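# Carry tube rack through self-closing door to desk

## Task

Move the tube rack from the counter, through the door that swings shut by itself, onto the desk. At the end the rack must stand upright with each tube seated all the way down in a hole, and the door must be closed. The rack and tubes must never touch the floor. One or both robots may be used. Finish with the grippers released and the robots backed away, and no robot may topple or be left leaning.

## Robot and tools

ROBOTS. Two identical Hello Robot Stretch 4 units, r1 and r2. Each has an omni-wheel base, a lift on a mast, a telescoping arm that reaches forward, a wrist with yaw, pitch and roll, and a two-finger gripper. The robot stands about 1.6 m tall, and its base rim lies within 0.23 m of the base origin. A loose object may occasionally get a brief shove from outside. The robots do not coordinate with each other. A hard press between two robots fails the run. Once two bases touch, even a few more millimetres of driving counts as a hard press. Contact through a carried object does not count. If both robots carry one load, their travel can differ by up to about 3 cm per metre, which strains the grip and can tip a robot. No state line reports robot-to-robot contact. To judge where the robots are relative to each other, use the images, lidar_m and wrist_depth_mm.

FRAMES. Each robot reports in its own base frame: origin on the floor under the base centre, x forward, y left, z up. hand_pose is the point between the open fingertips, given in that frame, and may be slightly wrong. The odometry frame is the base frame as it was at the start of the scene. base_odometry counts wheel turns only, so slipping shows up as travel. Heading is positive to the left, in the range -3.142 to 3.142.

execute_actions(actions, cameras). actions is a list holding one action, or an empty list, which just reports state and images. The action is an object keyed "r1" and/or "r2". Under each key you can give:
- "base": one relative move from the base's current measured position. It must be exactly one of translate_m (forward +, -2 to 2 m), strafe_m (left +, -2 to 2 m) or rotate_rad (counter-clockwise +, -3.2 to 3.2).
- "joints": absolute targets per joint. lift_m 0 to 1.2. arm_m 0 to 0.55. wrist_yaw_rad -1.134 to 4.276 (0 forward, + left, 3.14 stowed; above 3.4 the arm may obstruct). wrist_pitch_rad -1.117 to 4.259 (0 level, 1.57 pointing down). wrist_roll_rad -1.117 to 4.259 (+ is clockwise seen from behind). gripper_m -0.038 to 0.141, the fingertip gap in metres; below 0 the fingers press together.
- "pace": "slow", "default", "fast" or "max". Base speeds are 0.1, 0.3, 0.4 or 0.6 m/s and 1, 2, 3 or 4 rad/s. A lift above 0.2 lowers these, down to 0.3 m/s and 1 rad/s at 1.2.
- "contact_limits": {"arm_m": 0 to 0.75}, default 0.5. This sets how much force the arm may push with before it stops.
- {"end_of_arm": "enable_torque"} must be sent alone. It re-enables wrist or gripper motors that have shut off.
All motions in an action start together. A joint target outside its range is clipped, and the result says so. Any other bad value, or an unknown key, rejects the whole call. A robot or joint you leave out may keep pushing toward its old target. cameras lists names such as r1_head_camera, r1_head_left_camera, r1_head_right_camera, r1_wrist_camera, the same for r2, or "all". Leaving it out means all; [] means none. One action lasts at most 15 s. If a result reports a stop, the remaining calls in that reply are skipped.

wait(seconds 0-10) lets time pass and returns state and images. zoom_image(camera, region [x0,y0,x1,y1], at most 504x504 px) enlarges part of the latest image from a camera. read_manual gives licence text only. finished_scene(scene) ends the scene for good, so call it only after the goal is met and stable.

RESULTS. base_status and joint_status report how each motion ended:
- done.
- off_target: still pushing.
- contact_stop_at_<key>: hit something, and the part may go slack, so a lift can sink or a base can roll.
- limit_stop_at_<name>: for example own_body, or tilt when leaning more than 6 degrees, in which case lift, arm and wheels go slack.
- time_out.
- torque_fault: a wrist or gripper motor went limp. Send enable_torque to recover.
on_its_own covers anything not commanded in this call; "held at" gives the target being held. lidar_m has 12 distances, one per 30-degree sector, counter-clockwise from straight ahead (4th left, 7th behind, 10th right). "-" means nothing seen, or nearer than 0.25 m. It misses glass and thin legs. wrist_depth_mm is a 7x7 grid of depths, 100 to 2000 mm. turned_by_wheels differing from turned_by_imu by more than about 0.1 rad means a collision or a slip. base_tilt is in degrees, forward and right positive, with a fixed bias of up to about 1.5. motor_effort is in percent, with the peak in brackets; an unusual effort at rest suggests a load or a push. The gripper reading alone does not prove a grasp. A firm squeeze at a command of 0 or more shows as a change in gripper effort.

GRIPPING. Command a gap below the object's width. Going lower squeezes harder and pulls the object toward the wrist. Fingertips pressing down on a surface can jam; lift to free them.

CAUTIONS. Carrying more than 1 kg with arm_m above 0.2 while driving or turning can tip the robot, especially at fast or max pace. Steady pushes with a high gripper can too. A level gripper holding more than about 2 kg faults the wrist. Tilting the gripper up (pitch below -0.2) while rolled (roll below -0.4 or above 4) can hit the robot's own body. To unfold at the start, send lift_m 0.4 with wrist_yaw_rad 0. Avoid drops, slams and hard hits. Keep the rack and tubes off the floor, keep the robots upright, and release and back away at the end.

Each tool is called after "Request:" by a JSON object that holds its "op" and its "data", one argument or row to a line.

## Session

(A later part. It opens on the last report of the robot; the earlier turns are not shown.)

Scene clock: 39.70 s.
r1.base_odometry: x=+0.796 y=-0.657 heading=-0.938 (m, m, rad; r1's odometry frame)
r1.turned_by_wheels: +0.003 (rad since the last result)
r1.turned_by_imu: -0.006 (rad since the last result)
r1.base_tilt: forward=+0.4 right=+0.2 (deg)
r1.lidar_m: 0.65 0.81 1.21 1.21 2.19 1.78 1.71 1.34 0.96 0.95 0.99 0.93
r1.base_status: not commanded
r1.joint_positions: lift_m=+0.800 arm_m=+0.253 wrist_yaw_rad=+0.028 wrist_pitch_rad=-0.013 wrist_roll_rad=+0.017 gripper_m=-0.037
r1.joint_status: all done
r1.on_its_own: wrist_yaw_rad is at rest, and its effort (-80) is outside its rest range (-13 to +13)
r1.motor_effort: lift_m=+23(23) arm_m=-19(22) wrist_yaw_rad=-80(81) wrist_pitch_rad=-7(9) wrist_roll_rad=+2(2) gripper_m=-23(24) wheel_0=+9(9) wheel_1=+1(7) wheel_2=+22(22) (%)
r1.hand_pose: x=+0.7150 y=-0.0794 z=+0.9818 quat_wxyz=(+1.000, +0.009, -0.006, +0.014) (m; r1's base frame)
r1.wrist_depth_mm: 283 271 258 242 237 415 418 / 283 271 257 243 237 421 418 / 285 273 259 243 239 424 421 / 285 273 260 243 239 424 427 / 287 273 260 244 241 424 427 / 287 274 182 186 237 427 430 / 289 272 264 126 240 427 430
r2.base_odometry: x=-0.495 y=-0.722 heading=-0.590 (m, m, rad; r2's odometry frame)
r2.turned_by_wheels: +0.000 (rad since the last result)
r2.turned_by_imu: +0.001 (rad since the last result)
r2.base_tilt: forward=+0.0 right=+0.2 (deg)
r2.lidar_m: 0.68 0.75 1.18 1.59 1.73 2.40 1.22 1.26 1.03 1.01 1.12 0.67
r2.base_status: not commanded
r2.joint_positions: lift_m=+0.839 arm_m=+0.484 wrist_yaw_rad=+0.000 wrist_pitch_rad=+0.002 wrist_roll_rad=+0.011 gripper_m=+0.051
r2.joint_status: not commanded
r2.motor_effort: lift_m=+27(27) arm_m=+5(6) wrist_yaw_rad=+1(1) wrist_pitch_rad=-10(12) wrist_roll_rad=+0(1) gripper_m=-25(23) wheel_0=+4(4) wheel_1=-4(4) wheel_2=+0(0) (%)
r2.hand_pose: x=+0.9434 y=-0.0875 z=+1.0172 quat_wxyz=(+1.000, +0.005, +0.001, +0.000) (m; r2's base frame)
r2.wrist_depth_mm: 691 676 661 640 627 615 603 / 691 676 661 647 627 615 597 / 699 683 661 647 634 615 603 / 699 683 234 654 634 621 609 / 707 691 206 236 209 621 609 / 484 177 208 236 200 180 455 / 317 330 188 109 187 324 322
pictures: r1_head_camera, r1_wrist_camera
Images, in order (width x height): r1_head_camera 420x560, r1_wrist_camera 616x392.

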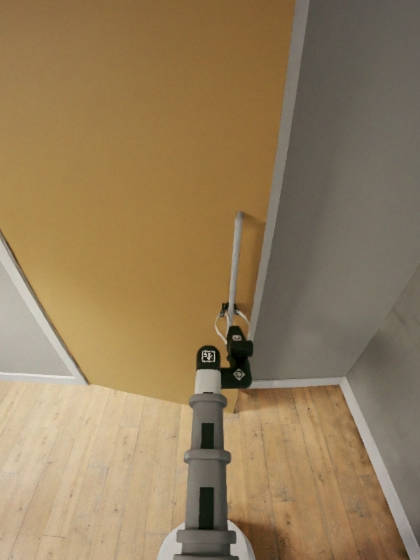

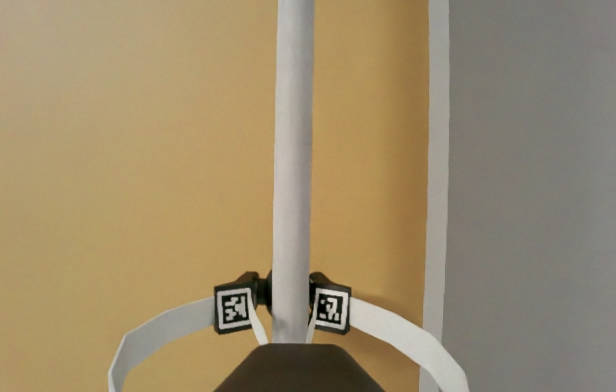

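Request:
{"op": "execute_actions", "data": {
  "actions": [
    {"r1":{"joints":{"arm_m":0.14,"wrist_yaw_rad":-0.2},"base":{"strafe_m":0.148},"pace":"slow"},"r2":{"joints":{"arm_m":0},"base":{"strafe_m":1.1}}}
  ],
  "cameras": []
}}

Request:
{"op": "execute_actions", "data": {
  "actions": [
    {"r1":{"joints":{"arm_m":0.29},"base":{"translate_m":-0.15},"pace":"slow"},"r2":{"base":{"rotate_rad":-1.67},"pace":"slow"}}
  ],
  "cameras": []
}}

Request:
{"op": "execute_actions", "data": {
  "actions": [
    {"r1":{"joints":{"arm_m":0.19,"wrist_yaw_rad":-0.45},"base":{"strafe_m":0.153},"pace":"slow"}}
  ],
  "cameras": ["r1_head_camera","r2_head_camera"]
}}

Scene clock: 46.10 s.
r1.base_odometry: x=+0.915 y=-0.569 heading=-0.940 (m, m, rad; r1's odometry frame)
r1.turned_by_wheels: -0.003 (rad since the last result)
r1.turned_by_imu: -0.010 (rad since the last result)
r1.base_tilt: forward=+0.5 right=+0.3 (deg)
r1.lidar_m: 0.60 0.72 1.22 1.97 1.52 1.47 1.71 1.65 1.11 1.08 1.13 0.54
r1.base_status: done
r1.joint_positions: lift_m=+0.800 arm_m=+0.143 wrist_yaw_rad=-0.213 wrist_pitch_rad=-0.013 wrist_roll_rad=+0.017 gripper_m=-0.038
r1.joint_status: all done
r1.on_its_own: wrist_yaw_rad is at rest, and its effort (+37) is outside its rest range (-13 to +13)
r1.motor_effort: lift_m=+23(23) arm_m=-16(23) wrist_yaw_rad=+37(100) wrist_pitch_rad=-8(8) wrist_roll_rad=+3(4) gripper_m=-20(26) wheel_0=-25(28) wheel_1=-7(8) wheel_2=-5(26) (%)
r1.hand_pose: x=+0.5772 y=-0.1464 z=+0.9818 quat_wxyz=(+0.994, +0.008, -0.007, -0.106) (m; r1's base frame)
r1.wrist_depth_mm: 255 253 248 245 242 661 715 / 255 253 248 246 241 668 723 / 257 254 250 247 243 676 732 / 258 255 252 247 243 676 732 / 259 255 252 248 244 683 732 / 260 256 250 186 183 683 741 / 260 257 253 124 246 668 741
r2.base_odometry: x=+0.116 y=+0.193 heading=-0.590 (m, m, rad; r2's odometry frame)
r2.turned_by_wheels: +0.000 (rad since the last result)
r2.turned_by_imu: +0.002 (rad since the last result)
r2.base_tilt: forward=+0.0 right=+0.3 (deg)
r2.lidar_m: 0.42 0.65 0.50 0.49 0.54 0.83 2.24 1.46 1.54 2.12 1.09 0.87
r2.base_status: done
r2.joint_positions: lift_m=+0.840 arm_m=+0.003 wrist_yaw_rad=+0.000 wrist_pitch_rad=+0.002 wrist_roll_rad=+0.011 gripper_m=+0.051
r2.joint_status: all done
joint sent to its limit — the command would take r2.arm_m past its lower limit, so that joint was sent only as far as its limit.
r2.motor_effort: lift_m=+27(27) arm_m=-6(6) wrist_yaw_rad=+1(3) wrist_pitch_rad=-12(12) wrist_roll_rad=+1(0) gripper_m=-28(26) wheel_0=-2(12) wheel_1=+0(9) wheel_2=+1(5) (%)
r2.hand_pose: x=+0.4622 y=-0.0874 z=+1.0171 quat_wxyz=(+1.000, +0.005, +0.001, +0.000) (m; r2's base frame)
r2.wrist_depth_mm: 691 946 1255 1229 1205 1182 1160 / 691 960 1281 1255 1229 1182 1182 / 699 960 1281 1255 1205 1205 1182 / 699 976 231 1255 1205 1182 1160 / 691 946 204 236 209 854 820 / 683 176 207 236 199 180 597 / 634 854 188 109 187 621 597
pictures: none
No camera images: the call's "cameras" was empty. Leave "cameras" out to get every camera's image.

Scene clock: 49.07 s.
r1.base_odometry: x=+0.827 y=-0.449 heading=-0.943 (m, m, rad; r1's odometry frame)
r1.turned_by_wheels: -0.002 (rad since the last result)
r1.turned_by_imu: -0.045 (rad since the last result)
r1.base_tilt: forward=+0.5 right=+0.3 (deg)
r1.lidar_m: 0.69 0.87 1.37 1.96 1.16 1.31 1.57 1.61 1.19 1.09 1.16 0.74
r1.base_status: done
r1.joint_positions: lift_m=+0.800 arm_m=+0.290 wrist_yaw_rad=-0.203 wrist_pitch_rad=-0.014 wrist_roll_rad=+0.017 gripper_m=-0.037
r1.joint_status: all done
r1.motor_effort: lift_m=+23(23) arm_m=+2(16) wrist_yaw_rad=+8(37) wrist_pitch_rad=-3(7) wrist_roll_rad=+4(3) gripper_m=-22(20) wheel_0=-22(27) wheel_1=-10(13) wheel_2=+2(6) (%)
r1.hand_pose: x=+0.7255 y=-0.1438 z=+0.9822 quat_wxyz=(+0.995, +0.008, -0.008, -0.101) (m; r1's base frame)
r1.wrist_depth_mm: 251 248 247 246 245 683 741 / 251 251 248 246 246 683 750 / 253 251 249 248 246 676 759 / 251 251 250 248 247 699 759 / 254 253 250 248 248 683 759 / 255 252 185 185 183 699 778 / 255 253 252 123 249 707 768
r2.base_odometry: x=+0.116 y=+0.193 heading=-2.259 (m, m, rad; r2's odometry frame)
r2.turned_by_wheels: -1.669 (rad since the last result)
r2.turned_by_imu: -1.691 (rad since the last result)
r2.base_tilt: forward=+0.0 right=+0.3 (deg)
r2.lidar_m: 0.42 1.18 0.89 0.86 0.69 0.52 0.47 0.51 0.73 2.12 1.34 1.35
r2.base_status: done
r2.joint_positions: lift_m=+0.840 arm_m=+0.003 wrist_yaw_rad=+0.000 wrist_pitch_rad=+0.002 wrist_roll_rad=+0.011 gripper_m=+0.051
r2.joint_status: not commanded
r2.motor_effort: lift_m=+27(27) arm_m=-6(6) wrist_yaw_rad=-1(1) wrist_pitch_rad=-11(11) wrist_roll_rad=+1(0) gripper_m=-26(25) wheel_0=+4(8) wheel_1=+3(8) wheel_2=+2(7) (%)
r2.hand_pose: x=+0.4622 y=-0.0874 z=+1.0171 quat_wxyz=(+1.000, +0.005, +0.001, +0.000) (m; r2's base frame)
r2.wrist_depth_mm: 1808 1808 1808 1808 1808 1661 1576 / 1863 1863 1808 1808 1808 1661 1576 / 1863 1808 1808 1863 1756 1708 1576 / 1863 1808 233 1863 1756 1661 1618 / 1808 1808 205 236 209 1708 1576 / 1281 176 207 236 200 180 1576 / 1205 1863 188 109 187 1708 1576
pictures: none
No camera images: the call's "cameras" was empty. Leave "cameras" out to get every camera's image.

Scene clock: 51.73 s.
r1.base_odometry: x=+0.951 y=-0.359 heading=-0.947 (m, m, rad; r1's odometry frame)
r1.turned_by_wheels: -0.004 (rad since the last result)
r1.turned_by_imu: -0.034 (rad since the last result)
r1.base_tilt: forward=+0.4 right=+0.3 (deg)
r1.lidar_m: 0.62 0.80 1.32 1.81 1.03 1.03 1.59 1.61 1.37 1.23 1.28 0.55
r1.base_status: done
r1.joint_positions: lift_m=+0.800 arm_m=+0.192 wrist_yaw_rad=-0.463 wrist_pitch_rad=-0.014 wrist_roll_rad=+0.017 gripper_m=-0.038
r1.joint_status: all done
r1.on_its_own: wrist_yaw_rad is at rest, and its effort (+38) is outside its rest range (-13 to +13)
r1.motor_effort: lift_m=+23(23) arm_m=-12(23) wrist_yaw_rad=+38(94) wrist_pitch_rad=-5(6) wrist_roll_rad=+4(5) gripper_m=-20(24) wheel_0=-31(34) wheel_1=-6(10) wheel_2=-13(17) (%)
r1.hand_pose: x=+0.5821 y=-0.2071 z=+0.9821 quat_wxyz=(+0.973, +0.007, -0.009, -0.229) (m; r1's base frame)
r1.wrist_depth_mm: 224 229 235 239 247 1118 976 / 225 230 235 239 248 1118 960 / 228 232 237 242 248 1138 960 / 227 232 237 243 251 1118 960 / 228 234 239 242 250 1098 960 / 229 234 237 186 182 1118 960 / 229 232 239 145 252 1060 976
r2.base_odometry: x=+0.116 y=+0.193 heading=-2.259 (m, m, rad; r2's odometry frame)
r2.turned_by_wheels: +0.000 (rad since the last result)
r2.turned_by_imu: +0.000 (rad since the last result)
r2.base_tilt: forward=+0.0 right=+0.3 (deg)
r2.lidar_m: 0.41 1.19 0.88 0.86 0.70 0.50 0.48 0.51 0.73 2.13 1.27 1.25
r2.base_status: not commanded
r2.joint_positions: lift_m=+0.840 arm_m=+0.003 wrist_yaw_rad=+0.000 wrist_pitch_rad=+0.002 wrist_roll_rad=+0.011 gripper_m=+0.051
r2.joint_status: not commanded
r2.motor_effort: lift_m=+27(27) arm_m=-5(5) wrist_yaw_rad=+0(1) wrist_pitch_rad=-11(11) wrist_roll_rad=+0(0) gripper_m=-26(25) wheel_0=+4(4) wheel_1=+3(3) wheel_2=+2(2) (%)
r2.hand_pose: x=+0.4622 y=-0.0874 z=+1.0171 quat_wxyz=(+1.000, +0.005, +0.001, +0.000) (m; r2's base frame)
r2.wrist_depth_mm: 1808 1808 1808 1808 1808 1618 1430 / 1808 1808 1808 1808 1756 1618 1464 / 1808 1808 1808 1808 1756 1576 1464 / 1808 1863 232 1808 1756 1618 1464 / 1863 1808 205 236 209 1618 1464 / 1281 177 208 237 200 180 1499 / 1182 1808 187 109 188 1618 1464
pictures: r1_head_camera, r2_head_camera
Images, in order (width x height): r1_head_camera 420x560, r2_head_camera 420x560.

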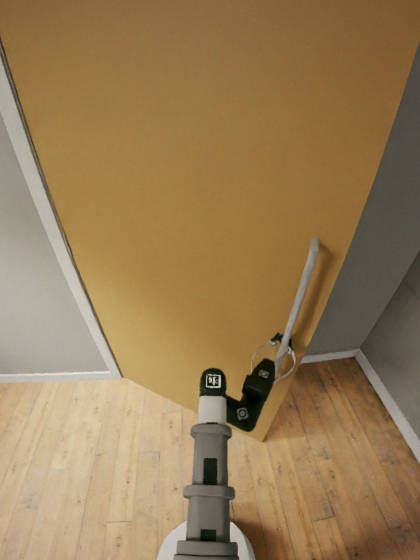

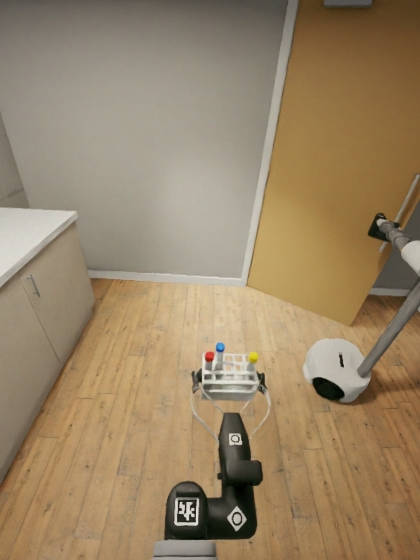

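Request:
{"op": "execute_actions", "data": {
  "actions": [
    {"r1":{"joints":{"arm_m":0.07,"wrist_yaw_rad":-0.5},"base":{"strafe_m":0.08},"pace":"slow"},"r2":{"base":{"strafe_m":-1.0}}}
  ],
  "cameras": []
}}

Request:
{"op": "execute_actions", "data": {
  "actions": [
    {"r1":{"joints":{"arm_m":0.22},"base":{"translate_m":-0.15},"pace":"slow"}}
  ],
  "cameras": []
}}

Request:
{"op": "execute_actions", "data": {
  "actions": [
    {"r1":{"joints":{"arm_m":0.13,"wrist_yaw_rad":-0.62},"base":{"strafe_m":0.14},"pace":"slow"}}
  ],
  "cameras": []
}}

Request:
{"op": "execute_actions", "data": {
  "actions": [
    {"r1":{"joints":{"arm_m":0.08,"wrist_yaw_rad":-0.76},"base":{"strafe_m":0.15},"pace":"slow"}}
  ],
  "cameras": ["r1_head_right_camera","r2_head_camera"]
}}

Scene clock: 57.23 s.
r1.base_odometry: x=+1.016 y=-0.313 heading=-0.949 (m, m, rad; r1's odometry frame)
r1.turned_by_wheels: -0.002 (rad since the last result)
r1.turned_by_imu: -0.025 (rad since the last result)
r1.base_tilt: forward=+0.4 right=+0.3 (deg)
r1.lidar_m: 0.53 0.74 1.27 1.73 1.77 1.79 0.90 0.62 1.43 1.33 1.35 0.44
r1.base_status: done
r1.joint_positions: lift_m=+0.800 arm_m=+0.073 wrist_yaw_rad=-0.504 wrist_pitch_rad=-0.013 wrist_roll_rad=+0.017 gripper_m=-0.038
r1.joint_status: all done
r1.motor_effort: lift_m=+22(23) arm_m=-15(17) wrist_yaw_rad=+11(45) wrist_pitch_rad=-8(7) wrist_roll_rad=+4(4) gripper_m=-21(21) wheel_0=-20(34) wheel_1=-1(3) wheel_2=-5(9) (%)
r1.hand_pose: x=+0.4539 y=-0.2159 z=+0.9819 quat_wxyz=(+0.968, +0.006, -0.009, -0.249) (m; r1's base frame)
r1.wrist_depth_mm: 244 243 245 246 247 1205 1025 / 246 246 246 247 247 1182 1008 / 245 246 247 247 248 1205 1008 / 247 247 247 250 249 1182 1025 / 247 247 248 250 250 1182 1025 / 249 249 185 185 183 1182 1025 / 250 250 251 123 252 1098 1025
r2.base_odometry: x=-0.656 y=+0.828 heading=-2.259 (m, m, rad; r2's odometry frame)
r2.turned_by_wheels: +0.000 (rad since the last result)
r2.turned_by_imu: -0.002 (rad since the last result)
r2.base_tilt: forward=+0.0 right=+0.3 (deg)
r2.lidar_m: 0.43 2.19 1.93 1.87 0.72 0.53 0.51 0.54 0.75 1.21 1.27 1.81
r2.base_status: done
r2.joint_positions: lift_m=+0.840 arm_m=+0.003 wrist_yaw_rad=+0.000 wrist_pitch_rad=+0.002 wrist_roll_rad=+0.011 gripper_m=+0.051
r2.joint_status: not commanded
r2.motor_effort: lift_m=+26(27) arm_m=-6(6) wrist_yaw_rad=+0(1) wrist_pitch_rad=-11(12) wrist_roll_rad=+1(0) gripper_m=-24(27) wheel_0=+2(11) wheel_1=-2(11) wheel_2=-1(0) (%)
r2.hand_pose: x=+0.4621 y=-0.0874 z=+1.0172 quat_wxyz=(+1.000, +0.005, +0.001, +0.000) (m; r2's base frame)
r2.wrist_depth_mm: 1756 1808 1576 1336 1808 1756 1576 / 1756 1756 1576 1308 1808 1808 1618 / 1808 1808 707 1308 1808 1808 1576 / 1808 1863 238 1255 1756 1863 1661 / 1863 1808 206 235 209 1808 1618 / 1863 176 207 237 200 180 1618 / 1808 1863 188 109 188 1808 1537
pictures: none
No camera images: the call's "cameras" was empty. Leave "cameras" out to get every camera's image.

Scene clock: 60.03 s.
r1.base_odometry: x=+0.928 y=-0.192 heading=-0.951 (m, m, rad; r1's odometry frame)
r1.turned_by_wheels: -0.002 (rad since the last result)
r1.turned_by_imu: -0.002 (rad since the last result)
r1.base_tilt: forward=+0.4 right=+0.3 (deg)
r1.lidar_m: 0.65 0.93 1.44 1.70 1.74 1.63 0.76 0.48 1.45 1.32 1.38 0.58
r1.base_status: done
r1.joint_positions: lift_m=+0.800 arm_m=+0.219 wrist_yaw_rad=-0.500 wrist_pitch_rad=-0.014 wrist_roll_rad=+0.017 gripper_m=-0.037
r1.joint_status: all done
r1.motor_effort: lift_m=+23(23) arm_m=+4(15) wrist_yaw_rad=-2(11) wrist_pitch_rad=-6(9) wrist_roll_rad=+4(5) gripper_m=-21(21) wheel_0=-19(20) wheel_1=-7(8) wheel_2=+0(10) (%)
r1.hand_pose: x=+0.6014 y=-0.2150 z=+0.9821 quat_wxyz=(+0.969, +0.006, -0.009, -0.247) (m; r1's base frame)
r1.wrist_depth_mm: 244 246 246 247 247 1205 1025 / 246 247 247 247 248 1182 1025 / 246 248 247 248 249 1205 1025 / 248 249 249 249 250 1182 1042 / 248 249 250 213 250 1182 1008 / 249 250 182 186 185 1205 1025 / 250 251 250 130 252 1118 1008
r2.base_odometry: x=-0.656 y=+0.828 heading=-2.259 (m, m, rad; r2's odometry frame)
r2.turned_by_wheels: +0.000 (rad since the last result)
r2.turned_by_imu: +0.000 (rad since the last result)
r2.base_tilt: forward=+0.0 right=+0.3 (deg)
r2.lidar_m: 0.41 0.81 1.93 1.87 0.73 0.53 0.50 0.54 0.74 1.21 1.25 1.79
r2.base_status: not commanded
r2.joint_positions: lift_m=+0.840 arm_m=+0.003 wrist_yaw_rad=+0.000 wrist_pitch_rad=+0.002 wrist_roll_rad=+0.011 gripper_m=+0.051
r2.joint_status: not commanded
r2.motor_effort: lift_m=+26(26) arm_m=-6(6) wrist_yaw_rad=+0(0) wrist_pitch_rad=-11(13) wrist_roll_rad=+0(0) gripper_m=-23(24) wheel_0=+2(2) wheel_1=-2(2) wheel_2=-1(1) (%)
r2.hand_pose: x=+0.4621 y=-0.0874 z=+1.0172 quat_wxyz=(+1.000, +0.005, +0.001, +0.000) (m; r2's base frame)
r2.wrist_depth_mm: 1808 1808 1464 1308 1808 1808 1576 / 1808 1756 1464 1336 1808 1808 1618 / 1808 564 580 1336 1808 1808 1618 / 1808 521 233 1255 1229 1808 1618 / 1808 1808 206 235 208 1863 1618 / 1808 176 208 237 200 180 1661 / 1808 1808 188 109 187 1808 1537
pictures: none
No camera images: the call's "cameras" was empty. Leave "cameras" out to get every camera's image.

Scene clock: 62.57 s.
r1.base_odometry: x=+1.042 y=-0.111 heading=-0.954 (m, m, rad; r1's odometry frame)
r1.turned_by_wheels: -0.003 (rad since the last result)
r1.turned_by_imu: -0.005 (rad since the last result)
r1.base_tilt: forward=+0.4 right=+0.3 (deg)
r1.lidar_m: 0.60 0.94 1.43 1.56 1.60 1.64 0.89 0.56 0.60 1.45 1.53 0.47
r1.base_status: done
r1.joint_positions: lift_m=+0.800 arm_m=+0.132 wrist_yaw_rad=-0.636 wrist_pitch_rad=-0.014 wrist_roll_rad=+0.017 gripper_m=-0.038
r1.joint_status: all done
r1.on_its_own: wrist_yaw_rad is at rest, and its effort (+45) is outside its rest range (-13 to +13)
r1.motor_effort: lift_m=+23(23) arm_m=-10(20) wrist_yaw_rad=+45(60) wrist_pitch_rad=-6(6) wrist_roll_rad=+4(4) gripper_m=-20(23) wheel_0=-24(27) wheel_1=-1(8) wheel_2=-11(9) (%)
r1.hand_pose: x=+0.4829 y=-0.2417 z=+0.9820 quat_wxyz=(+0.950, +0.006, -0.009, -0.313) (m; r1's base frame)
r1.wrist_depth_mm: 246 245 244 244 243 1255 1118 / 248 247 245 245 244 1205 1118 / 249 248 246 246 244 1255 1118 / 248 248 248 246 245 1255 1118 / 249 249 248 247 245 1255 1098 / 251 250 247 186 182 1229 1078 / 252 251 249 145 248 1205 1078
r2.base_odometry: x=-0.656 y=+0.828 heading=-2.259 (m, m, rad; r2's odometry frame)
r2.turned_by_wheels: +0.000 (rad since the last result)
r2.turned_by_imu: +0.000 (rad since the last result)
r2.base_tilt: forward=+0.0 right=+0.3 (deg)
r2.lidar_m: 0.41 0.79 1.93 1.86 0.74 0.54 0.51 0.54 0.74 1.19 1.26 1.80
r2.base_status: not commanded
r2.joint_positions: lift_m=+0.840 arm_m=+0.003 wrist_yaw_rad=+0.000 wrist_pitch_rad=+0.002 wrist_roll_rad=+0.011 gripper_m=+0.051
r2.joint_status: not commanded
r2.motor_effort: lift_m=+26(26) arm_m=-6(6) wrist_yaw_rad=+1(1) wrist_pitch_rad=-13(13) wrist_roll_rad=+0(0) gripper_m=-23(27) wheel_0=+2(2) wheel_1=-2(2) wheel_2=-1(0) (%)
r2.hand_pose: x=+0.4621 y=-0.0874 z=+1.0172 quat_wxyz=(+1.000, +0.005, +0.001, +0.000) (m; r2's base frame)
r2.wrist_depth_mm: 1756 1808 1499 1205 1808 1808 1576 / 1756 1756 1499 1229 1808 1808 1576 / 564 603 1499 1229 1808 1756 1618 / 539 539 234 1160 1808 1808 1618 / 1863 1808 205 236 209 1808 1618 / 1808 176 207 237 199 180 1618 / 1863 603 189 109 187 1863 1499
pictures: none
No camera images: the call's "cameras" was empty. Leave "cameras" out to get every camera's image.

Scene clock: 65.20 s.
r1.base_odometry: x=+1.164 y=-0.024 heading=-0.956 (m, m, rad; r1's odometry frame)
r1.turned_by_wheels: -0.002 (rad since the last result)
r1.turned_by_imu: -0.068 (rad since the last result)
r1.base_tilt: forward=+0.4 right=+0.3 (deg)
r1.lidar_m: 0.54 0.92 1.28 1.45 1.44 1.72 1.50 0.74 0.66 1.59 0.48 0.42
r1.base_status: done
r1.joint_positions: lift_m=+0.800 arm_m=+0.081 wrist_yaw_rad=-0.773 wrist_pitch_rad=-0.013 wrist_roll_rad=+0.017 gripper_m=-0.038
r1.joint_status: all done
r1.on_its_own: wrist_yaw_rad is at rest, and its effort (+36) is outside its rest range (-13 to +13)
r1.motor_effort: lift_m=+22(23) arm_m=-7(17) wrist_yaw_rad=+36(55) wrist_pitch_rad=-7(9) wrist_roll_rad=+3(4) gripper_m=-18(22) wheel_0=-20(28) wheel_1=+1(3) wheel_2=-11(17) (%)
r1.hand_pose: x=+0.3976 y=-0.2640 z=+0.9819 quat_wxyz=(+0.926, +0.005, -0.009, -0.377) (m; r1's base frame)
r1.wrist_depth_mm: 233 236 238 241 246 1336 1205 / 234 237 240 241 245 1336 1205 / 235 238 240 242 246 1336 1229 / 236 238 242 244 248 1308 1229 / 236 240 242 244 247 1366 1229 / 237 240 242 185 183 1336 1229 / 238 239 244 124 250 1255 1205
r2.base_odometry: x=-0.656 y=+0.828 heading=-2.259 (m, m, rad; r2's odometry frame)
r2.turned_by_wheels: +0.000 (rad since the last result)
r2.turned_by_imu: +0.000 (rad since the last result)
r2.base_tilt: forward=+0.1 right=+0.3 (deg)
r2.lidar_m: 0.41 0.86 1.92 1.87 0.73 0.53 0.50 0.54 0.76 1.20 1.27 1.80
r2.base_status: not commanded
r2.joint_positions: lift_m=+0.840 arm_m=+0.003 wrist_yaw_rad=+0.000 wrist_pitch_rad=+0.002 wrist_roll_rad=+0.011 gripper_m=+0.051
r2.joint_status: not commanded
r2.motor_effort: lift_m=+26(26) arm_m=-6(6) wrist_yaw_rad=-1(1) wrist_pitch_rad=-12(12) wrist_roll_rad=+0(0) gripper_m=-24(24) wheel_0=+2(2) wheel_1=-2(2) wheel_2=-1(1) (%)
r2.hand_pose: x=+0.4621 y=-0.0874 z=+1.0172 quat_wxyz=(+1.000, +0.005, +0.001, +0.000) (m; r2's base frame)
r2.wrist_depth_mm: 1756 1808 1366 - 1756 1808 1576 / 1808 1808 1366 - 1756 1808 1618 / 627 1808 1366 - 1808 1756 1661 / 564 931 232 - 1863 1808 1618 / 1863 1808 206 236 208 1808 1618 / 1863 176 208 237 199 180 1618 / 1808 1255 188 109 187 1808 1537
pictures: r1_head_right_camera, r2_head_camera
Images, in order (width x height): r1_head_right_camera 420x672, r2_head_camera 420x560.

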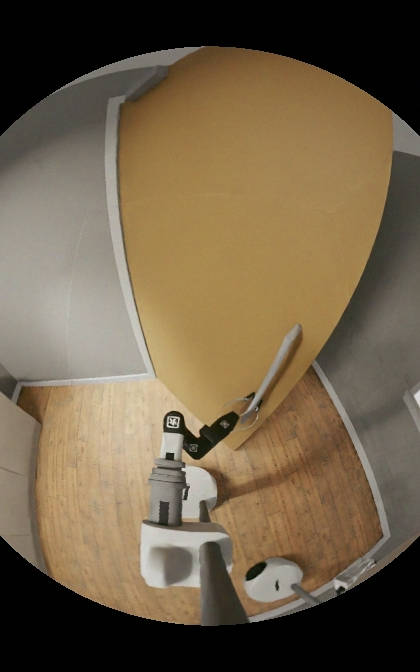

